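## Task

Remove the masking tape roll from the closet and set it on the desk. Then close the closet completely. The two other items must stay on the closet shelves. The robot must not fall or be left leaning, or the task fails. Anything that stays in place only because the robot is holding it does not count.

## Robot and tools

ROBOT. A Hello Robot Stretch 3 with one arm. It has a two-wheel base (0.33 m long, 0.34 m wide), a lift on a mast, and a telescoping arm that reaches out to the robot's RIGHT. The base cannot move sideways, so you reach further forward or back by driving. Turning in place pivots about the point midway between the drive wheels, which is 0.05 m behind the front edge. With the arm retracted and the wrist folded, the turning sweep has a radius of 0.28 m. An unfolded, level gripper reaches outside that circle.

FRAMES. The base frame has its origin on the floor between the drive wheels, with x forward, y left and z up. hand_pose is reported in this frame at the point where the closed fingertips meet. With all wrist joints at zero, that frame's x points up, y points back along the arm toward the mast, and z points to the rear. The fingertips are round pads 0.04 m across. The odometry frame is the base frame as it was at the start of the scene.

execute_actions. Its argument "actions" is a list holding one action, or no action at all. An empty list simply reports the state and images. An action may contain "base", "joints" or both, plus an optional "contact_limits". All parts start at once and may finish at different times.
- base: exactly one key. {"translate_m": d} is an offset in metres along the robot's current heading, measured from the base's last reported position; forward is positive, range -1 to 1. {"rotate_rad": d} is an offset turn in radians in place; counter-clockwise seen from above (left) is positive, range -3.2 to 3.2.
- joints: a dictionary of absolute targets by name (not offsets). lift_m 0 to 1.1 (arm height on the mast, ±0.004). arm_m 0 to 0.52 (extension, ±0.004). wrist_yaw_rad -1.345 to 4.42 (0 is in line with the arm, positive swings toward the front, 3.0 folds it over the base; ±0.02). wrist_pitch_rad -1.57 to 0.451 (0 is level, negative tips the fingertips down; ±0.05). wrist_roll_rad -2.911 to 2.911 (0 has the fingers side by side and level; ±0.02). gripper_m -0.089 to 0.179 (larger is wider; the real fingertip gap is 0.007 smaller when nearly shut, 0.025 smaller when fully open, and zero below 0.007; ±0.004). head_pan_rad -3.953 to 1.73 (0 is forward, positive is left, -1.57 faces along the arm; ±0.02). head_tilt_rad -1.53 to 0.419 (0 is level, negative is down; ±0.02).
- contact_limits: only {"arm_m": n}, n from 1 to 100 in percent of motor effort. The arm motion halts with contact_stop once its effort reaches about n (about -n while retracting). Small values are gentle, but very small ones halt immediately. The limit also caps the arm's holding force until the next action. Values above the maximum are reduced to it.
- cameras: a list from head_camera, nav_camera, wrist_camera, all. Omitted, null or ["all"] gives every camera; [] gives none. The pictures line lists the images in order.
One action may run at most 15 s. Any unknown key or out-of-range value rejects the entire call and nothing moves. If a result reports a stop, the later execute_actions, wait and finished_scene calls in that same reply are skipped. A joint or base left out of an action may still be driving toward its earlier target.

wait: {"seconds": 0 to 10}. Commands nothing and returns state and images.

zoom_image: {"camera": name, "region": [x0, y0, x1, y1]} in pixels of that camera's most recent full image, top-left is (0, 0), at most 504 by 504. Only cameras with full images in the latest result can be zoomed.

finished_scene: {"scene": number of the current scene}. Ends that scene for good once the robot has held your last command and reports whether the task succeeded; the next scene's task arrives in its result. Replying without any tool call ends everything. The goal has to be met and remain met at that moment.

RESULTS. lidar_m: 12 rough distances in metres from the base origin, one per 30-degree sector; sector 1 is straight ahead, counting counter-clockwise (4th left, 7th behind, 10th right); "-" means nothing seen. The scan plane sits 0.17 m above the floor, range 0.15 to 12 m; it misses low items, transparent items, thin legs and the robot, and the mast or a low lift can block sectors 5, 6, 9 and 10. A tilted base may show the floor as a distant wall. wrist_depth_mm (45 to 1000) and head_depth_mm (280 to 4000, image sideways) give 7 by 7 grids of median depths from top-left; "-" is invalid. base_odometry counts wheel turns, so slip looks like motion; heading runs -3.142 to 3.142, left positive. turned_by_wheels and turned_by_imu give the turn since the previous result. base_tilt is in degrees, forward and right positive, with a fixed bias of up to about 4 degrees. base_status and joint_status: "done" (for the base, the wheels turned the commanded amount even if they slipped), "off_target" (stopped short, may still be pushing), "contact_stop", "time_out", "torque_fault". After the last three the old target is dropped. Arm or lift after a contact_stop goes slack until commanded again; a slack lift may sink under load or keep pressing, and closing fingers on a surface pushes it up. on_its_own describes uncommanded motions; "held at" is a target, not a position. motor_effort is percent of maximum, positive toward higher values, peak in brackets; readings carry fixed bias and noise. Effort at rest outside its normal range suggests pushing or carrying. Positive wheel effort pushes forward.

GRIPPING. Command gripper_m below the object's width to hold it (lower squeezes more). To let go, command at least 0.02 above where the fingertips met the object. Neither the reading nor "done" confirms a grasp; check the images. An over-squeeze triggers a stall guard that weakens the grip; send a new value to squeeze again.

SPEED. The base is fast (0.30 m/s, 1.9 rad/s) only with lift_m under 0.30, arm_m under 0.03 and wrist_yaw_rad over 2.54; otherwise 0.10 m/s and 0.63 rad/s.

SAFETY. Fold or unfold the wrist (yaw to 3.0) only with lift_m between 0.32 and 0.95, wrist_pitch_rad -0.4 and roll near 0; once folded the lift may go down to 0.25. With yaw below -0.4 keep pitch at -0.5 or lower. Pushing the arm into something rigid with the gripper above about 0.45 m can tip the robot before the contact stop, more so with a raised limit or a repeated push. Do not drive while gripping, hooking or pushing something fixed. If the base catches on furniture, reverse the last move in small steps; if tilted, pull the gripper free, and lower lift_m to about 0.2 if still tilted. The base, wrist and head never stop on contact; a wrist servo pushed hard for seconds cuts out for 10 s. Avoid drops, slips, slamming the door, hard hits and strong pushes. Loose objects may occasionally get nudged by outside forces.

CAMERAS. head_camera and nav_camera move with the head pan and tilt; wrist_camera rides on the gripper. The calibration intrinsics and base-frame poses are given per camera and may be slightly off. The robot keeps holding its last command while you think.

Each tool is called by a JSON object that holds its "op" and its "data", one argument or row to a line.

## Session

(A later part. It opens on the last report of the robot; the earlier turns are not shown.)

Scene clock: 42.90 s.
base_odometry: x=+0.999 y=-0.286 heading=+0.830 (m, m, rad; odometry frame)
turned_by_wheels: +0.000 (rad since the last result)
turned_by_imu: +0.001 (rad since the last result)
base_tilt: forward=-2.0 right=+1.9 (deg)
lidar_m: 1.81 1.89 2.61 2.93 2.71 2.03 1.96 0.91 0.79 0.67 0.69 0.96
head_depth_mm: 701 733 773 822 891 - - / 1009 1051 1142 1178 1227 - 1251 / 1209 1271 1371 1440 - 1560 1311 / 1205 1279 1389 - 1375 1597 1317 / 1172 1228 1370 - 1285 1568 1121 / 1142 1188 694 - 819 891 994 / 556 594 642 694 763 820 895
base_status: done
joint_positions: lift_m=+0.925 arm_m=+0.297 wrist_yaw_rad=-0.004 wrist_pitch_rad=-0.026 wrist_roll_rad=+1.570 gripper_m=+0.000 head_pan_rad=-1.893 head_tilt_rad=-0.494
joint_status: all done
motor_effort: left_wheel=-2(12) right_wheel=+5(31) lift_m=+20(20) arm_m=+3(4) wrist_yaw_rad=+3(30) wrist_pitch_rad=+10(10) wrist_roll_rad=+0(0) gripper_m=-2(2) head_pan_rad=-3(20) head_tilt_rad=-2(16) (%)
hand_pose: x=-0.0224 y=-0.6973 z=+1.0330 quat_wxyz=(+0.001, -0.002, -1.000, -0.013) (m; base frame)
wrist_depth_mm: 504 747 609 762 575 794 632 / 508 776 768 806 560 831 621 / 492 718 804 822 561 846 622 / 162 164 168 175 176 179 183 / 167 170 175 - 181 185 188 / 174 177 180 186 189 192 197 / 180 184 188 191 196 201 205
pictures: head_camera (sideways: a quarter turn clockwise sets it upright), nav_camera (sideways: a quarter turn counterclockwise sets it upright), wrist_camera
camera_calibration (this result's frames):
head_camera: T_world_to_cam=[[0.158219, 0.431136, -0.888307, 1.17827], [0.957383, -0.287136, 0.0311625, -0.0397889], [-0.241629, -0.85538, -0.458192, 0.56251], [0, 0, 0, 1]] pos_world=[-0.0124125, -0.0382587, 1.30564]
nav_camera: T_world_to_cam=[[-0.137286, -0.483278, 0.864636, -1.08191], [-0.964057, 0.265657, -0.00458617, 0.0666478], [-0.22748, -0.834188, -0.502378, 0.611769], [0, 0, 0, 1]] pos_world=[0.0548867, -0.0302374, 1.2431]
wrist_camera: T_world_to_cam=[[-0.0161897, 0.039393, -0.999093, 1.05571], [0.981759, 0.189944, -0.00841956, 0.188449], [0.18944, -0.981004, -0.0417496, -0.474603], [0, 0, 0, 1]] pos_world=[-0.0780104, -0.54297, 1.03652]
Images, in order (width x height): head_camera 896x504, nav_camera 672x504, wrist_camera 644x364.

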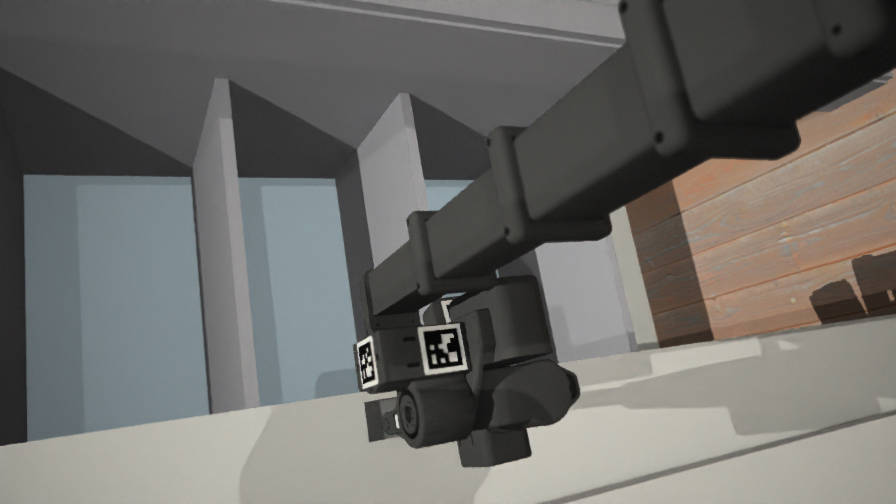

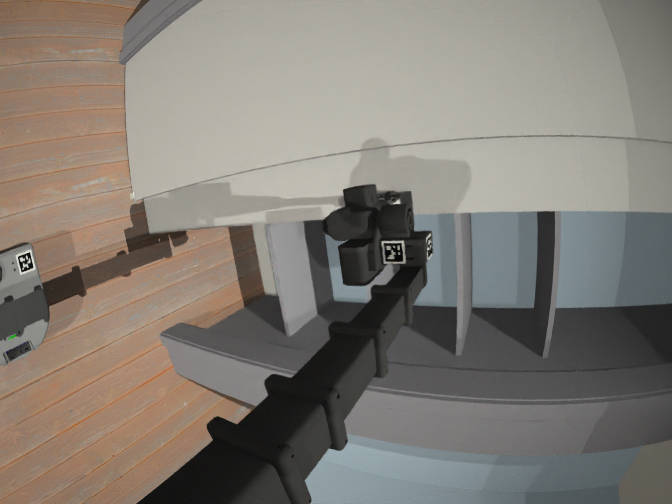

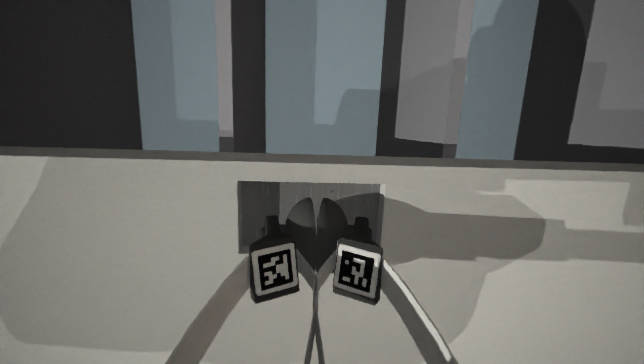

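{"op": "execute_actions", "data": {
  "actions": [
    {"joints":{"arm_m":0.0,"head_pan_rad":-1.2,"head_tilt_rad":-0.5}}
  ],
  "cameras": []
}}

{"op": "execute_actions", "data": {
  "actions": [
    {"base":{"translate_m":-0.35}}
  ]
}}

Scene clock: 46.53 s.
base_odometry: x=+0.999 y=-0.286 heading=+0.830 (m, m, rad; odometry frame)
turned_by_wheels: +0.000 (rad since the last result)
turned_by_imu: +0.001 (rad since the last result)
base_tilt: forward=-2.0 right=+1.8 (deg)
lidar_m: 1.81 1.90 2.62 2.93 2.72 2.03 1.96 0.91 0.79 0.67 0.69 0.96
head_depth_mm: 541 586 644 706 778 862 - / 535 578 628 692 775 877 996 / 556 602 656 722 802 904 1039 / 578 628 689 761 851 965 1115 / 602 658 722 804 906 1035 1211 / 629 687 759 850 969 1114 1268 / 656 724 801 903 1026 1174 1304
base_status: not commanded
joint_positions: lift_m=+0.925 arm_m=+0.000 wrist_yaw_rad=-0.001 wrist_pitch_rad=-0.026 wrist_roll_rad=+1.570 gripper_m=+0.000 head_pan_rad=-1.207 head_tilt_rad=-0.494
joint_status: all done
motor_effort: left_wheel=-1(2) right_wheel=+3(4) lift_m=+21(20) arm_m=-3(3) wrist_yaw_rad=+1(3) wrist_pitch_rad=+10(10) wrist_roll_rad=+0(0) gripper_m=-2(2) head_pan_rad=+2(29) head_tilt_rad=-3(3) (%)
hand_pose: x=-0.0216 y=-0.4007 z=+1.0331 quat_wxyz=(+0.001, +0.000, -1.000, -0.013) (m; base frame)
wrist_depth_mm: - 829 - - - 911 - / - 834 - - - 904 - / 440 446 456 - 871 802 - / 449 451 463 471 478 493 498 / 438 450 467 - 490 503 516 / 434 447 448 465 469 480 489 / 452 463 473 479 489 506 512
pictures: none
No camera images: the call's "cameras" was empty. Leave "cameras" out to get every camera's image.

Scene clock: 51.20 s.
base_odometry: x=+0.763 y=-0.544 heading=+0.830 (m, m, rad; odometry frame)
turned_by_wheels: +0.000 (rad since the last result)
turned_by_imu: +0.001 (rad since the last result)
base_tilt: forward=-2.0 right=+1.8 (deg)
lidar_m: 2.16 2.25 3.12 2.90 2.22 1.66 1.61 1.68 0.65 0.64 0.77 0.95
head_depth_mm: 1119 1154 1281 1157 1301 1543 - / 1156 1218 1331 1469 1315 1586 1317 / 1198 1268 1383 1547 1379 1597 1319 / 646 697 772 835 926 1052 1209 / 640 700 770 855 950 1060 1224 / 651 704 766 845 954 1100 1266 / 650 715 795 895 1027 1198 1314
base_status: done
joint_positions: lift_m=+0.925 arm_m=+0.000 wrist_yaw_rad=-0.001 wrist_pitch_rad=-0.026 wrist_roll_rad=+1.570 gripper_m=+0.000 head_pan_rad=-1.207 head_tilt_rad=-0.494
joint_status: not commanded
motor_effort: left_wheel=+0(6) right_wheel=+3(1) lift_m=+20(20) arm_m=-3(3) wrist_yaw_rad=+1(1) wrist_pitch_rad=+10(10) wrist_roll_rad=+0(0) gripper_m=-2(2) head_pan_rad=+2(2) head_tilt_rad=-2(3) (%)
hand_pose: x=-0.0216 y=-0.4007 z=+1.0331 quat_wxyz=(+0.001, +0.000, -1.000, -0.013) (m; base frame)
wrist_depth_mm: 336 342 349 357 365 372 378 / - 421 372 377 369 376 382 / - 832 - - - 902 - / - 928 - - - 904 - / - 920 - - - 956 - / - - - - - - - / 526 532 544 547 560 567 582
pictures: head_camera (sideways: a quarter turn clockwise sets it upright), nav_camera (sideways: a quarter turn counterclockwise sets it upright), wrist_camera
camera_calibration (this result's frames):
head_camera: T_world_to_cam=[[-0.150722, 0.434077, -0.888178, 1.17999], [0.922734, 0.384175, 0.031171, -0.0395887], [0.354747, -0.814854, -0.458441, 0.559196], [0, 0, 0, 1]] pos_world=[0.0160066, -0.0413327, 1.30563]
nav_camera: T_world_to_cam=[[0.199944, -0.461162, 0.864495, -1.08378], [-0.914292, -0.40503, -0.00460103, 0.0663636], [0.352269, -0.789481, -0.50262, 0.608547], [0, 0, 0, 1]] pos_world=[0.0629992, 0.00751657, 1.2431]
wrist_camera: T_world_to_cam=[[-0.0163151, 0.0389758, -0.999107, 1.04398], [0.981134, 0.193141, -0.00848709, 0.132648], [0.192638, -0.980397, -0.0413917, -0.183933], [0, 0, 0, 1]] pos_world=[-0.07768, -0.246637, 1.03656]
Images, in order (width x height): head_camera 896x504, nav_camera 672x504, wrist_camera 644x364.

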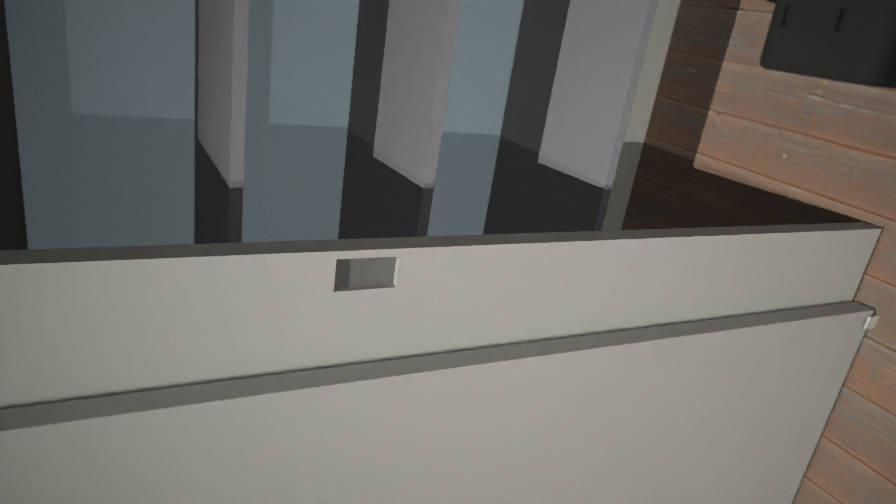

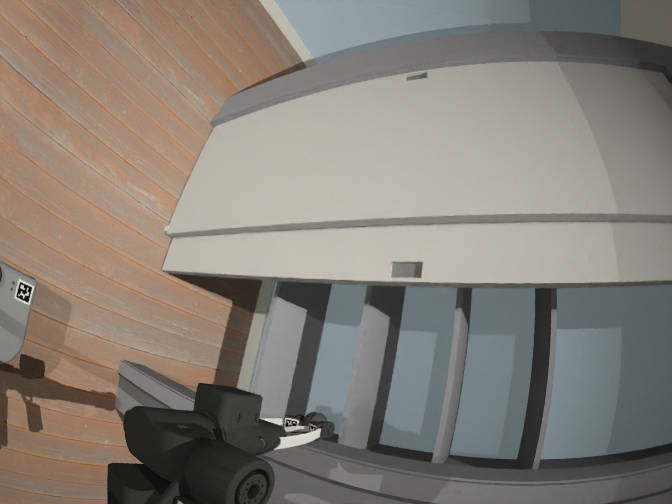

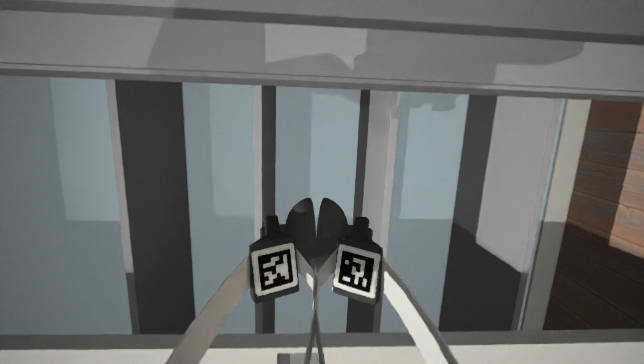

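{"op": "execute_actions", "data": {
  "actions": [
    {"base":{"translate_m":0.346},"joints":{"arm_m":0.24,"head_pan_rad":-1.57,"head_tilt_rad":-0.3}}
  ],
  "cameras": []
}}

{"op": "execute_actions", "data": {
  "actions": [
    {"joints":{"arm_m":0.298},"contact_limits":{"arm_m":14}}
  ],
  "cameras": ["wrist_camera"]
}}

{"op": "execute_actions", "data": {
  "actions": [
    {"base":{"translate_m":-0.40}}
  ],
  "cameras": ["wrist_camera","head_camera"]
}}

Scene clock: 56.10 s.
base_odometry: x=+0.996 y=-0.289 heading=+0.830 (m, m, rad; odometry frame)
turned_by_wheels: +0.000 (rad since the last result)
turned_by_imu: +0.001 (rad since the last result)
base_tilt: forward=-1.9 right=+1.9 (deg)
lidar_m: 1.82 1.90 2.62 2.93 2.71 2.02 1.96 0.90 0.79 0.67 0.69 0.96
head_depth_mm: 1166 1227 1269 1348 - 1144 1515 / 1173 1236 1272 1355 - - 1516 / 594 626 660 711 - - 853 / 586 618 652 692 731 792 846 / 581 610 633 660 697 744 790 / 552 581 614 652 694 742 795 / 554 584 618 656 698 746 800
base_status: done
joint_positions: lift_m=+0.925 arm_m=+0.240 wrist_yaw_rad=+0.000 wrist_pitch_rad=-0.025 wrist_roll_rad=+1.570 gripper_m=+0.000 head_pan_rad=-1.563 head_tilt_rad=-0.310
joint_status: all done
motor_effort: left_wheel=-1(5) right_wheel=+2(7) lift_m=+20(20) arm_m=+3(1) wrist_yaw_rad=+1(1) wrist_pitch_rad=+10(10) wrist_roll_rad=+0(0) gripper_m=-3(2) head_pan_rad=-3(23) head_tilt_rad=+5(16) (%)
hand_pose: x=-0.0215 y=-0.6403 z=+1.0332 quat_wxyz=(+0.001, +0.000, -1.000, -0.013) (m; base frame)
wrist_depth_mm: 496 760 798 833 654 839 621 / 499 761 830 846 647 866 621 / 492 715 631 884 644 898 620 / 215 218 222 236 232 236 241 / 224 228 231 - 241 244 250 / 231 237 238 247 250 255 262 / 239 243 248 254 258 262 267
pictures: none
No camera images: the call's "cameras" was empty. Leave "cameras" out to get every camera's image.

Scene clock: 57.67 s.
base_odometry: x=+0.996 y=-0.289 heading=+0.830 (m, m, rad; odometry frame)
turned_by_wheels: +0.000 (rad since the last result)
turned_by_imu: +0.000 (rad since the last result)
base_tilt: forward=-2.0 right=+1.9 (deg)
lidar_m: 1.82 1.89 2.62 2.93 2.71 2.02 1.96 0.90 0.79 0.67 0.69 0.96
head_depth_mm: 1167 1226 1265 1344 - 1205 1517 / 1175 1233 1271 1369 - 1215 1520 / 594 627 661 700 - 806 858 / 586 618 653 691 730 786 844 / 581 612 635 661 699 743 789 / 550 581 614 652 693 741 794 / 554 584 618 656 698 746 799
base_status: not commanded
joint_positions: lift_m=+0.925 arm_m=+0.298 wrist_yaw_rad=+0.000 wrist_pitch_rad=-0.025 wrist_roll_rad=+1.570 gripper_m=+0.000 head_pan_rad=-1.563 head_tilt_rad=-0.310
joint_status: all done
motor_effort: left_wheel=-1(1) right_wheel=+2(2) lift_m=+20(20) arm_m=+3(4) wrist_yaw_rad=+1(1) wrist_pitch_rad=+10(10) wrist_roll_rad=+0(0) gripper_m=-2(2) head_pan_rad=-3(3) head_tilt_rad=+3(5) (%)
contact_limits: arm_m 14 (drawing in: default 24, maximum 40; extending or still: default 34, maximum 55)
hand_pose: x=-0.0215 y=-0.6983 z=+1.0332 quat_wxyz=(+0.001, +0.000, -1.000, -0.013) (m; base frame)
wrist_depth_mm: 502 755 604 777 576 788 622 / 509 780 767 805 570 828 627 / 503 779 805 822 563 849 622 / 161 163 166 180 174 178 181 / 165 168 172 - 179 182 185 / 172 175 177 183 186 190 194 / 179 181 187 188 193 198 202
pictures: wrist_camera
camera_calibration (this result's frames):
wrist_camera: T_world_to_cam=[[-0.0163281, 0.0385487, -0.999123, 1.0554], [0.981072, 0.193454, -0.00856909, 0.190337], [0.192955, -0.980352, -0.0409778, -0.476043], [0, 0, 0, 1]] pos_world=[-0.0776472, -0.544196, 1.0366]
Images, in order (width x height): wrist_camera 644x364.

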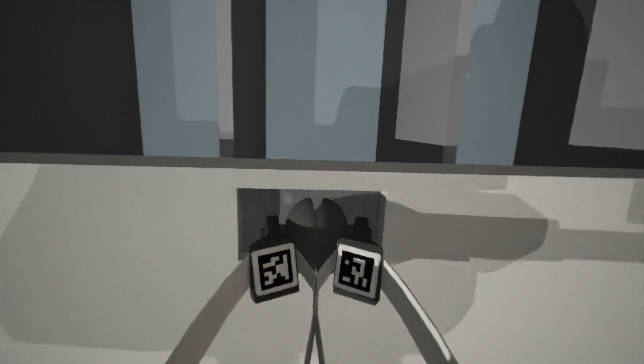

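Scene clock: 62.80 s.
base_odometry: x=+0.726 y=-0.584 heading=+0.830 (m, m, rad; odometry frame)
turned_by_wheels: +0.000 (rad since the last result)
turned_by_imu: +0.001 (rad since the last result)
base_tilt: forward=-2.0 right=+1.8 (deg)
lidar_m: 2.22 2.31 3.20 2.91 2.13 1.61 1.55 1.62 0.66 0.63 0.73 0.95
head_depth_mm: 519 548 577 609 - 699 740 / 509 537 571 599 - 694 738 / 1148 621 656 700 - 790 854 / 583 615 649 686 724 782 838 / 586 617 652 693 736 787 843 / 589 621 657 696 742 793 850 / 590 625 659 700 748 800 856
base_status: done
joint_positions: lift_m=+0.925 arm_m=+0.298 wrist_yaw_rad=+0.058 wrist_pitch_rad=-0.027 wrist_roll_rad=+1.570 gripper_m=+0.000 head_pan_rad=-1.563 head_tilt_rad=-0.310
joint_status: not commanded
on_its_own: wrist_yaw_rad is held at +0.040, not at your +0.000, by its stall guard, which is not easing now
motor_effort: left_wheel=+4(13) right_wheel=-5(28) lift_m=+20(20) arm_m=+6(6) wrist_yaw_rad=-12(34) wrist_pitch_rad=+11(11) wrist_roll_rad=+0(0) gripper_m=-2(2) head_pan_rad=-3(3) head_tilt_rad=+3(5) (%)
hand_pose: x=-0.0066 y=-0.6975 z=+1.0327 quat_wxyz=(+0.001, +0.029, -0.999, -0.014) (m; base frame)
wrist_depth_mm: - 70 71 72 73 75 76 / - 73 74 75 77 78 79 / 495 668 501 833 95 96 98 / 159 161 164 178 172 176 185 / 163 166 170 - 177 180 184 / 171 174 176 183 186 190 194 / 180 183 188 191 196 201 205
pictures: head_camera (sideways: a quarter turn clockwise sets it upright), wrist_camera
camera_calibration (this result's frames):
head_camera: T_world_to_cam=[[0.0114177, 0.289074, -0.957239, 1.26913], [0.99874, 0.0434865, 0.025045, -0.0320837], [0.0488668, -0.956319, -0.288213, 0.339533], [0, 0, 0, 1]] pos_world=[0.000960901, -0.0407742, 1.31352]
wrist_camera: T_world_to_cam=[[-0.0185056, 0.0396453, -0.999042, 1.05575], [0.968117, 0.250369, -0.00799731, 0.214593], [0.249812, -0.967338, -0.0430146, -0.466665], [0, 0, 0, 1]] pos_world=[-0.0716349, -0.547006, 1.03638]
Images, in order (width x height): head_camera 896x504, wrist_camera 644x364.

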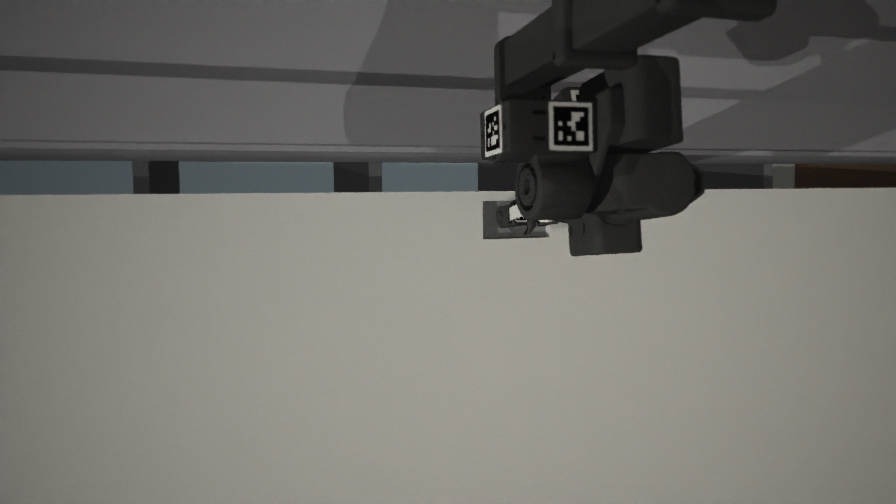

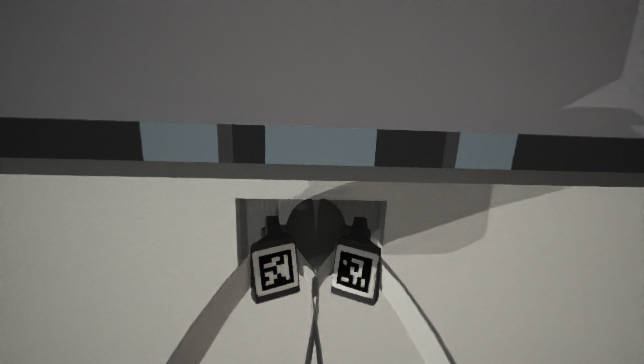

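{"op": "execute_actions", "data": {
  "actions": [
    {"base":{"translate_m":-0.038}}
  ],
  "cameras": ["wrist_camera","head_camera"]
}}

Scene clock: 64.40 s.
base_odometry: x=+0.701 y=-0.612 heading=+0.830 (m, m, rad; odometry frame)
turned_by_wheels: +0.000 (rad since the last result)
turned_by_imu: +0.001 (rad since the last result)
base_tilt: forward=-2.0 right=+1.7 (deg)
lidar_m: 2.26 2.35 3.25 2.91 2.09 1.57 1.52 1.58 0.66 0.63 0.73 0.95
head_depth_mm: 519 547 577 609 - 699 743 / 518 546 576 607 - 701 746 / 519 546 577 615 - 703 749 / 582 616 650 687 727 780 840 / 586 617 653 690 737 785 845 / 589 621 655 694 740 790 852 / 592 622 659 700 745 798 857
base_status: done
joint_positions: lift_m=+0.925 arm_m=+0.297 wrist_yaw_rad=+0.071 wrist_pitch_rad=-0.028 wrist_roll_rad=+1.570 gripper_m=+0.000 head_pan_rad=-1.563 head_tilt_rad=-0.310
joint_status: not commanded
on_its_own: wrist_yaw_rad is held at +0.040, not at your +0.000, by its stall guard, which is still easing
motor_effort: left_wheel=+6(12) right_wheel=-12(27) lift_m=+20(20) arm_m=+7(7) wrist_yaw_rad=-21(32) wrist_pitch_rad=+11(11) wrist_roll_rad=+0(0) gripper_m=-2(2) head_pan_rad=-3(3) head_tilt_rad=+3(4) (%)
hand_pose: x=-0.0033 y=-0.6972 z=+1.0325 quat_wxyz=(+0.001, +0.035, -0.999, -0.014) (m; base frame)
wrist_depth_mm: - 80 81 83 85 86 88 / - 72 73 74 76 77 78 / - 75 77 78 79 81 82 / - 79 80 82 83 85 87 / 165 83 84 86 88 90 92 / 171 174 177 184 187 190 195 / 180 184 189 192 196 203 208
pictures: head_camera (sideways: a quarter turn clockwise sets it upright), wrist_camera
camera_calibration (this result's frames):
head_camera: T_world_to_cam=[[0.0114192, 0.289028, -0.957253, 1.26915], [0.99874, 0.0434835, 0.0250433, -0.0320815], [0.0488629, -0.956333, -0.288167, 0.339474], [0, 0, 0, 1]] pos_world=[0.000960726, -0.0407736, 1.31352]
wrist_camera: T_world_to_cam=[[-0.01903, 0.0399061, -0.999022, 1.05583], [0.964844, 0.262705, -0.00788511, 0.219841], [0.262133, -0.964051, -0.0435025, -0.464352], [0, 0, 0, 1]] pos_world=[-0.070298, -0.547546, 1.03633]
Images, in order (width x height): head_camera 896x504, wrist_camera 644x364.

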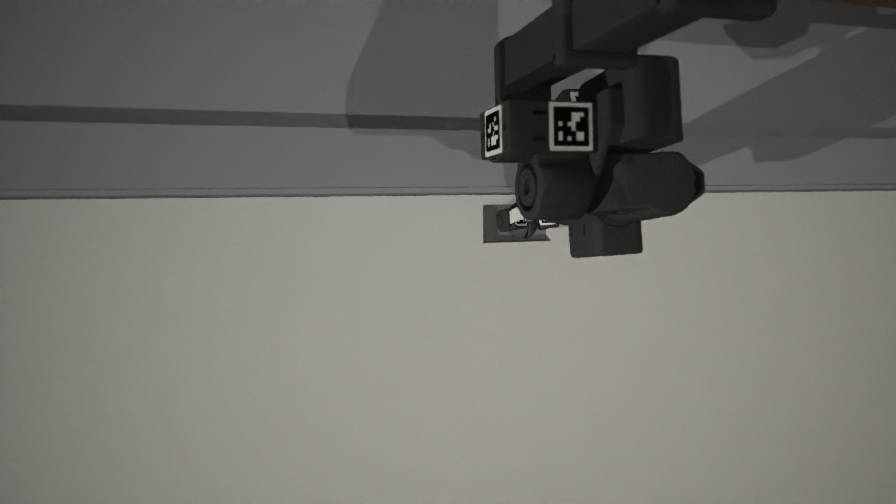

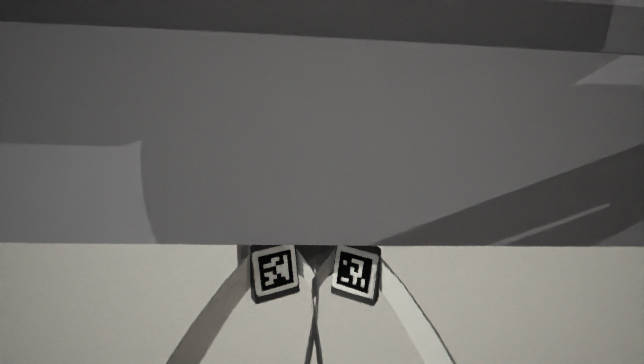

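{"op": "execute_actions", "data": {
  "actions": [
    {"joints":{"arm_m":0.14,"wrist_yaw_rad":0}}
  ],
  "cameras": ["head_camera"]
}}

{"op": "execute_actions", "data": {
  "actions": [
    {"base":{"translate_m":1.0}}
  ],
  "cameras": ["wrist_camera","head_camera"]
}}

Scene clock: 67.57 s.
base_odometry: x=+0.701 y=-0.612 heading=+0.830 (m, m, rad; odometry frame)
turned_by_wheels: +0.000 (rad since the last result)
turned_by_imu: +0.000 (rad since the last result)
base_tilt: forward=-2.0 right=+1.9 (deg)
lidar_m: 2.26 2.36 3.26 2.90 2.09 1.57 1.52 1.58 0.66 0.63 0.73 0.95
head_depth_mm: 519 546 576 610 642 - - / 517 545 575 610 643 - - / 517 546 576 612 644 - - / 583 613 647 685 731 771 844 / 583 615 653 691 735 787 842 / 586 618 655 692 739 789 845 / 590 623 657 697 742 794 853
base_status: not commanded
joint_positions: lift_m=+0.925 arm_m=+0.140 wrist_yaw_rad=+0.001 wrist_pitch_rad=-0.020 wrist_roll_rad=+1.570 gripper_m=+0.000 head_pan_rad=-1.563 head_tilt_rad=-0.309
joint_status: all done
motor_effort: left_wheel=-1(15) right_wheel=+2(23) lift_m=+21(20) arm_m=-3(8) wrist_yaw_rad=-1(34) wrist_pitch_rad=+8(11) wrist_roll_rad=+0(0) gripper_m=-3(2) head_pan_rad=-3(3) head_tilt_rad=+4(4) (%)
hand_pose: x=-0.0211 y=-0.5409 z=+1.0345 quat_wxyz=(+0.001, +0.000, -1.000, -0.010) (m; base frame)
wrist_depth_mm: 224 225 229 232 236 241 244 / 230 234 237 241 244 248 253 / 225 228 232 238 242 246 251 / 310 314 317 257 249 253 258 / 319 325 329 - 343 350 360 / 333 336 341 355 358 361 370 / 346 351 361 364 372 380 386
pictures: head_camera (sideways: a quarter turn clockwise sets it upright)
camera_calibration (this result's frames):
head_camera: T_world_to_cam=[[0.0114252, 0.28859, -0.957385, 1.26932], [0.998741, 0.0434861, 0.025027, -0.0320602], [0.0488555, -0.956465, -0.28773, 0.338905], [0, 0, 0, 1]] pos_world=[0.000960325, -0.0407682, 1.31354]
Images, in order (width x height): head_camera 896x504.

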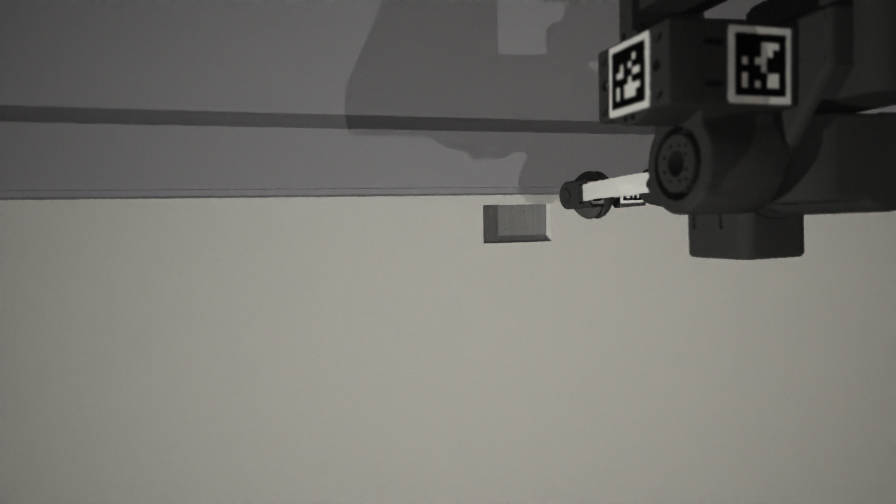

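Scene clock: 78.53 s.
base_odometry: x=+1.376 y=+0.126 heading=+0.830 (m, m, rad; odometry frame)
turned_by_wheels: +0.000 (rad since the last result)
turned_by_imu: +0.002 (rad since the last result)
base_tilt: forward=-2.1 right=+1.8 (deg)
lidar_m: 1.25 1.30 1.80 3.39 3.52 2.61 2.52 1.01 0.69 0.66 0.67 1.29
head_depth_mm: 545 574 604 639 676 - - / 547 576 609 643 679 - - / 549 579 610 647 682 - - / 553 581 613 650 692 731 797 / 553 584 618 654 696 739 781 / 549 571 598 631 670 718 774 / 537 569 603 643 686 733 787
base_status: done
joint_positions: lift_m=+0.925 arm_m=+0.140 wrist_yaw_rad=+0.001 wrist_pitch_rad=-0.020 wrist_roll_rad=+1.570 gripper_m=+0.000 head_pan_rad=-1.563 head_tilt_rad=-0.309
joint_status: not commanded
motor_effort: left_wheel=-1(5) right_wheel=+2(6) lift_m=+20(21) arm_m=-3(3) wrist_yaw_rad=-1(0) wrist_pitch_rad=+8(8) wrist_roll_rad=+0(0) gripper_m=-2(2) head_pan_rad=-2(3) head_tilt_rad=+3(3) (%)
hand_pose: x=-0.0211 y=-0.5409 z=+1.0345 quat_wxyz=(+0.001, +0.000, -1.000, -0.010) (m; base frame)
wrist_depth_mm: 249 253 257 260 265 269 273 / 259 261 265 270 274 278 282 / 268 269 273 278 284 289 294 / 273 280 285 288 293 299 304 / 287 291 294 - 304 310 318 / 296 299 306 326 320 323 331 / 304 308 315 324 324 336 336
pictures: head_camera (sideways: a quarter turn clockwise sets it upright), wrist_camera
camera_calibration (this result's frames):
head_camera: T_world_to_cam=[[0.0114252, 0.28859, -0.957385, 1.26932], [0.998741, 0.0434859, 0.025027, -0.0320602], [0.0488552, -0.956465, -0.28773, 0.338905], [0, 0, 0, 1]] pos_world=[0.000960316, -0.0407682, 1.31354]
wrist_camera: T_world_to_cam=[[-0.0161425, 0.0333441, -0.999314, 1.04805], [0.980797, 0.19481, -0.00934316, 0.161072], [0.194365, -0.980274, -0.0358484, -0.327013], [0, 0, 0, 1]] pos_world=[-0.0775013, -0.386887, 1.03711]
Images, in order (width x height): head_camera 896x504, wrist_camera 644x364.

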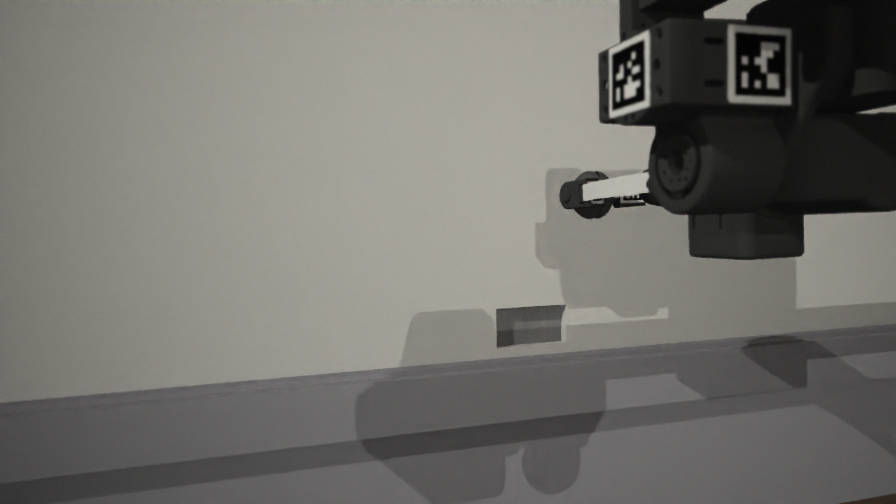

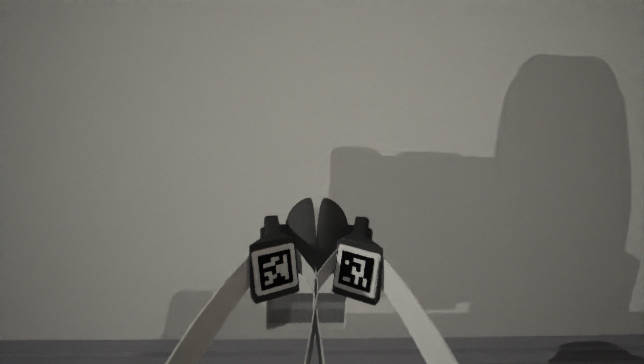

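{"op": "execute_actions", "data": {
  "actions": [
    {"base":{"translate_m":0.127},"joints":{"arm_m":0.17}}
  ],
  "cameras": ["head_camera"]
}}

{"op": "execute_actions", "data": {
  "actions": [
    {"joints":{"arm_m":0.27},"contact_limits":{"arm_m":12}}
  ],
  "cameras": ["wrist_camera","head_camera"]
}}

Scene clock: 82.47 s.
base_odometry: x=+1.461 y=+0.219 heading=+0.830 (m, m, rad; odometry frame)
turned_by_wheels: +0.000 (rad since the last result)
turned_by_imu: +0.001 (rad since the last result)
base_tilt: forward=-2.0 right=+1.8 (deg)
lidar_m: 1.12 1.17 1.61 3.38 3.54 2.74 2.65 1.01 0.70 0.64 0.68 1.16
head_depth_mm: 546 574 606 642 672 - - / 549 576 610 645 675 - 805 / 551 580 613 648 687 - - / 538 564 596 632 668 706 767 / 536 564 598 638 680 726 778 / 543 573 606 642 684 737 805 / 546 579 1312 1403 1523 1621 1557
base_status: done
joint_positions: lift_m=+0.925 arm_m=+0.170 wrist_yaw_rad=+0.001 wrist_pitch_rad=-0.020 wrist_roll_rad=+1.570 gripper_m=+0.000 head_pan_rad=-1.563 head_tilt_rad=-0.309
joint_status: all done
motor_effort: left_wheel=-1(4) right_wheel=+2(7) lift_m=+20(21) arm_m=+3(4) wrist_yaw_rad=+0(0) wrist_pitch_rad=+8(8) wrist_roll_rad=+0(0) gripper_m=-2(2) head_pan_rad=-3(3) head_tilt_rad=+3(3) (%)
hand_pose: x=-0.0211 y=-0.5704 z=+1.0345 quat_wxyz=(+0.001, +0.000, -1.000, -0.010) (m; base frame)
wrist_depth_mm: 224 228 230 235 238 243 247 / 232 235 239 243 246 250 256 / 239 243 247 250 256 259 263 / 247 250 255 271 266 270 274 / 242 246 255 - 269 275 279 / 235 238 243 249 253 256 263 / 261 264 272 274 278 283 291
pictures: head_camera (sideways: a quarter turn clockwise sets it upright)
camera_calibration (this result's frames):
head_camera: T_world_to_cam=[[0.0114253, 0.28859, -0.957385, 1.26932], [0.998741, 0.0434858, 0.025027, -0.0320602], [0.0488551, -0.956465, -0.28773, 0.338905], [0, 0, 0, 1]] pos_world=[0.000960311, -0.0407682, 1.31354]
Images, in order (width x height): head_camera 896x504.

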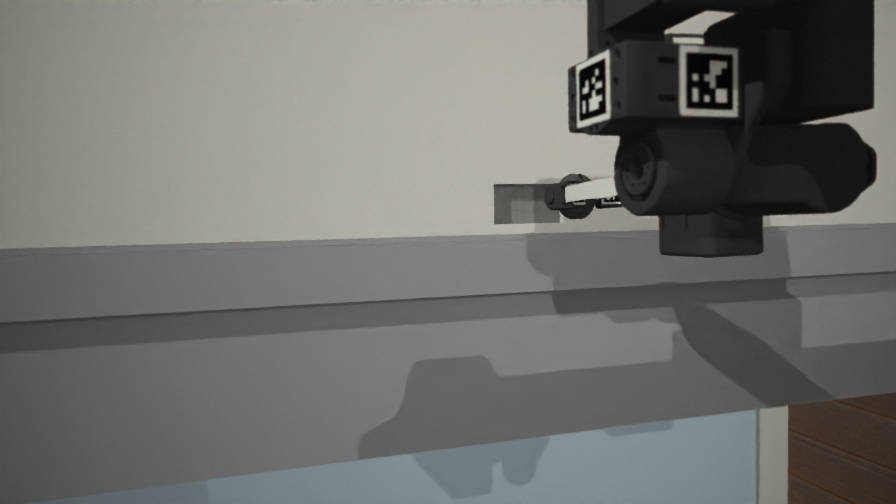

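Scene clock: 84.47 s.
base_odometry: x=+1.461 y=+0.219 heading=+0.830 (m, m, rad; odometry frame)
turned_by_wheels: +0.000 (rad since the last result)
turned_by_imu: +0.000 (rad since the last result)
base_tilt: forward=-2.0 right=+1.8 (deg)
lidar_m: 1.12 1.17 1.61 3.38 3.54 2.74 2.65 1.01 0.70 0.64 0.68 1.16
head_depth_mm: 546 576 608 644 - 745 782 / 549 580 610 645 - 750 787 / 552 582 614 650 - 756 791 / 539 564 597 631 666 713 766 / 537 566 599 639 679 724 777 / 544 573 606 642 684 737 805 / 547 581 1318 1417 1524 1621 1563
base_status: not commanded
joint_positions: lift_m=+0.925 arm_m=+0.263 wrist_yaw_rad=+0.001 wrist_pitch_rad=-0.023 wrist_roll_rad=+1.570 gripper_m=+0.000 head_pan_rad=-1.563 head_tilt_rad=-0.309
joint_status: arm_m contact_stop (moved +0.093 of +0.100)
on_its_own: arm_m is slack since a contact_stop, until your next command for it (your +0.270 is given up)
motor_effort: left_wheel=-1(2) right_wheel=+3(4) lift_m=+20(21) arm_m=+0(13) wrist_yaw_rad=+0(0) wrist_pitch_rad=+9(10) wrist_roll_rad=+0(0) gripper_m=-2(3) head_pan_rad=-3(3) head_tilt_rad=+5(4) (%)
contact_limits: arm_m 12 (drawing in: default 24, maximum 40; extending or still: default 34, maximum 55)
hand_pose: x=-0.0211 y=-0.6638 z=+1.0337 quat_wxyz=(+0.001, +0.000, -1.000, -0.012) (m; base frame)
wrist_depth_mm: 144 145 148 149 152 155 158 / 148 150 152 155 158 161 163 / 153 156 158 160 164 167 170 / 158 161 163 166 170 173 177 / 164 167 170 - 177 180 183 / 168 170 173 164 181 185 188 / 144 147 149 153 156 158 162
pictures: head_camera (sideways: a quarter turn clockwise sets it upright), wrist_camera
camera_calibration (this result's frames):
head_camera: T_world_to_cam=[[0.0114377, 0.288135, -0.957521, 1.2695], [0.998742, 0.0434666, 0.02501, -0.0320381], [0.0488264, -0.956603, -0.287276, 0.338314], [0, 0, 0, 1]] pos_world=[0.000959, -0.0407625, 1.31356]
wrist_camera: T_world_to_cam=[[-0.0161438, 0.0366317, -0.999198, 1.05337], [0.980807, 0.194789, -0.00870544, 0.184337], [0.194314, -0.980161, -0.0390732, -0.444059], [0, 0, 0, 1]] pos_world=[-0.0775066, -0.509743, 1.03678]
Images, in order (width x height): head_camera 896x504, wrist_camera 644x364.

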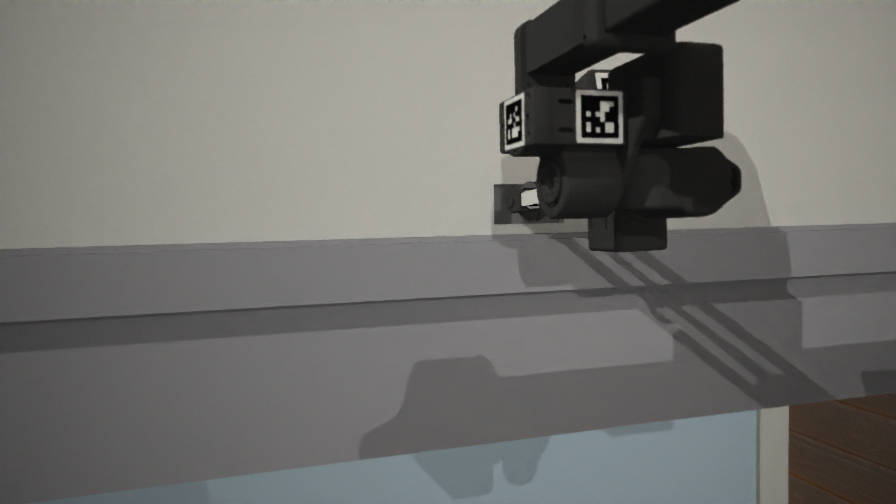

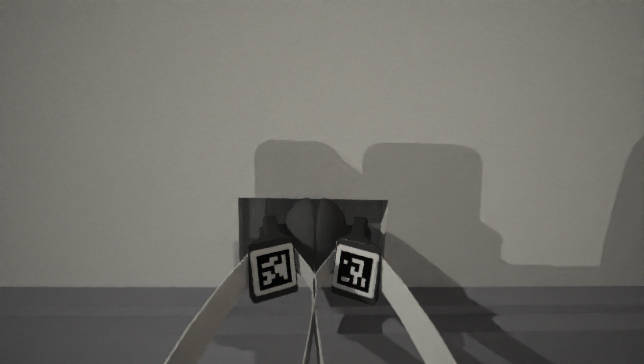

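{"op": "execute_actions", "data": {
  "actions": [
    {"base":{"translate_m":-0.49},"joints":{"arm_m":0.261,"head_pan_rad":-1.2,"head_tilt_rad":-0.5},"contact_limits":{"arm_m":15}}
  ]
}}

Scene clock: 91.00 s.
base_odometry: x=+1.131 y=-0.142 heading=+0.830 (m, m, rad; odometry frame)
turned_by_wheels: +0.000 (rad since the last result)
turned_by_imu: +0.000 (rad since the last result)
base_tilt: forward=-2.0 right=+1.8 (deg)
lidar_m: 1.61 1.67 2.31 2.96 3.00 2.23 2.16 0.92 0.69 0.67 0.82 0.93
head_depth_mm: 1123 1149 1285 1088 1167 820 914 / 1159 1215 1335 1487 1331 1589 1311 / 1206 1271 1384 1566 1374 1600 1323 / 1244 1312 1417 1575 1443 1601 1330 / 1069 1125 1210 1244 1341 1453 1265 / 912 942 841 882 962 1075 1243 / 665 707 771 868 1006 1483 1341
base_status: done
joint_positions: lift_m=+0.925 arm_m=+0.260 wrist_yaw_rad=+0.082 wrist_pitch_rad=-0.026 wrist_roll_rad=+1.570 gripper_m=+0.000 head_pan_rad=-1.207 head_tilt_rad=-0.494
joint_status: all done
on_its_own: wrist_yaw_rad is held at +0.079, not at your +0.000, by its stall guard, which is not easing now
motor_effort: left_wheel=-2(10) right_wheel=+4(26) lift_m=+20(20) arm_m=+8(8) wrist_yaw_rad=-2(30) wrist_pitch_rad=+10(10) wrist_roll_rad=+0(0) gripper_m=-2(2) head_pan_rad=+2(24) head_tilt_rad=-3(16) (%)
contact_limits: arm_m 15 (drawing in: default 24, maximum 40; extending or still: default 34, maximum 55)
hand_pose: x=-0.0004 y=-0.6600 z=+1.0329 quat_wxyz=(+0.001, +0.041, -0.999, -0.014) (m; base frame)
wrist_depth_mm: 136 137 140 141 144 146 149 / 142 143 146 148 152 154 156 / 148 151 153 156 159 161 164 / 156 157 161 163 167 170 174 / 163 166 170 - 177 179 184 / 543 683 546 - 561 789 615 / 784 792 800 900 811 840 707
pictures: head_camera (sideways: a quarter turn clockwise sets it upright), nav_camera (sideways: a quarter turn counterclockwise sets it upright), wrist_camera
camera_calibration (this result's frames):
head_camera: T_world_to_cam=[[-0.150606, 0.434095, -0.888189, 1.18], [0.922829, 0.383945, 0.0311703, -0.0395884], [0.354547, -0.814952, -0.458421, 0.559171], [0, 0, 0, 1]] pos_world=[0.0159963, -0.0413351, 1.30563]
nav_camera: T_world_to_cam=[[0.199822, -0.461193, 0.864507, -1.0838], [-0.914393, -0.404802, -0.00459982, 0.0663626], [0.352076, -0.78958, -0.5026, 0.608522], [0, 0, 0, 1]] pos_world=[0.0630015, 0.0075011, 1.2431]
wrist_camera: T_world_to_cam=[[-0.0192549, 0.0381256, -0.999087, 1.05368], [0.961824, 0.27355, -0.00809797, 0.214651], [0.272991, -0.961102, -0.0419373, -0.428813], [0, 0, 0, 1]] pos_world=[-0.069106, -0.511023, 1.03648]
Images, in order (width x height): head_camera 896x504, nav_camera 672x504, wrist_camera 644x364.

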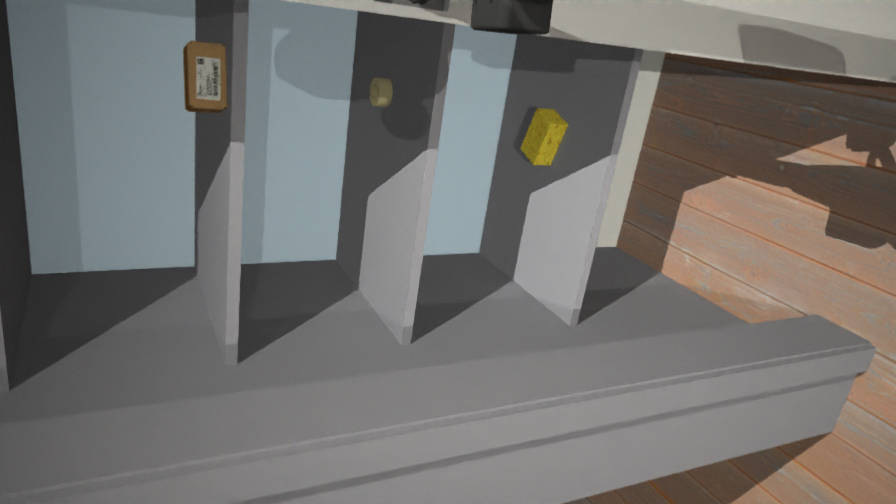

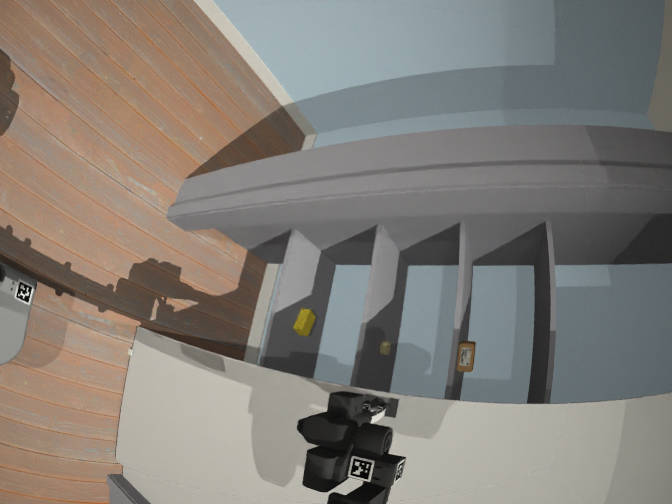

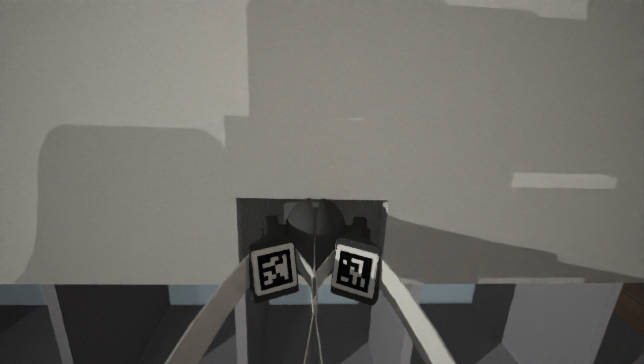

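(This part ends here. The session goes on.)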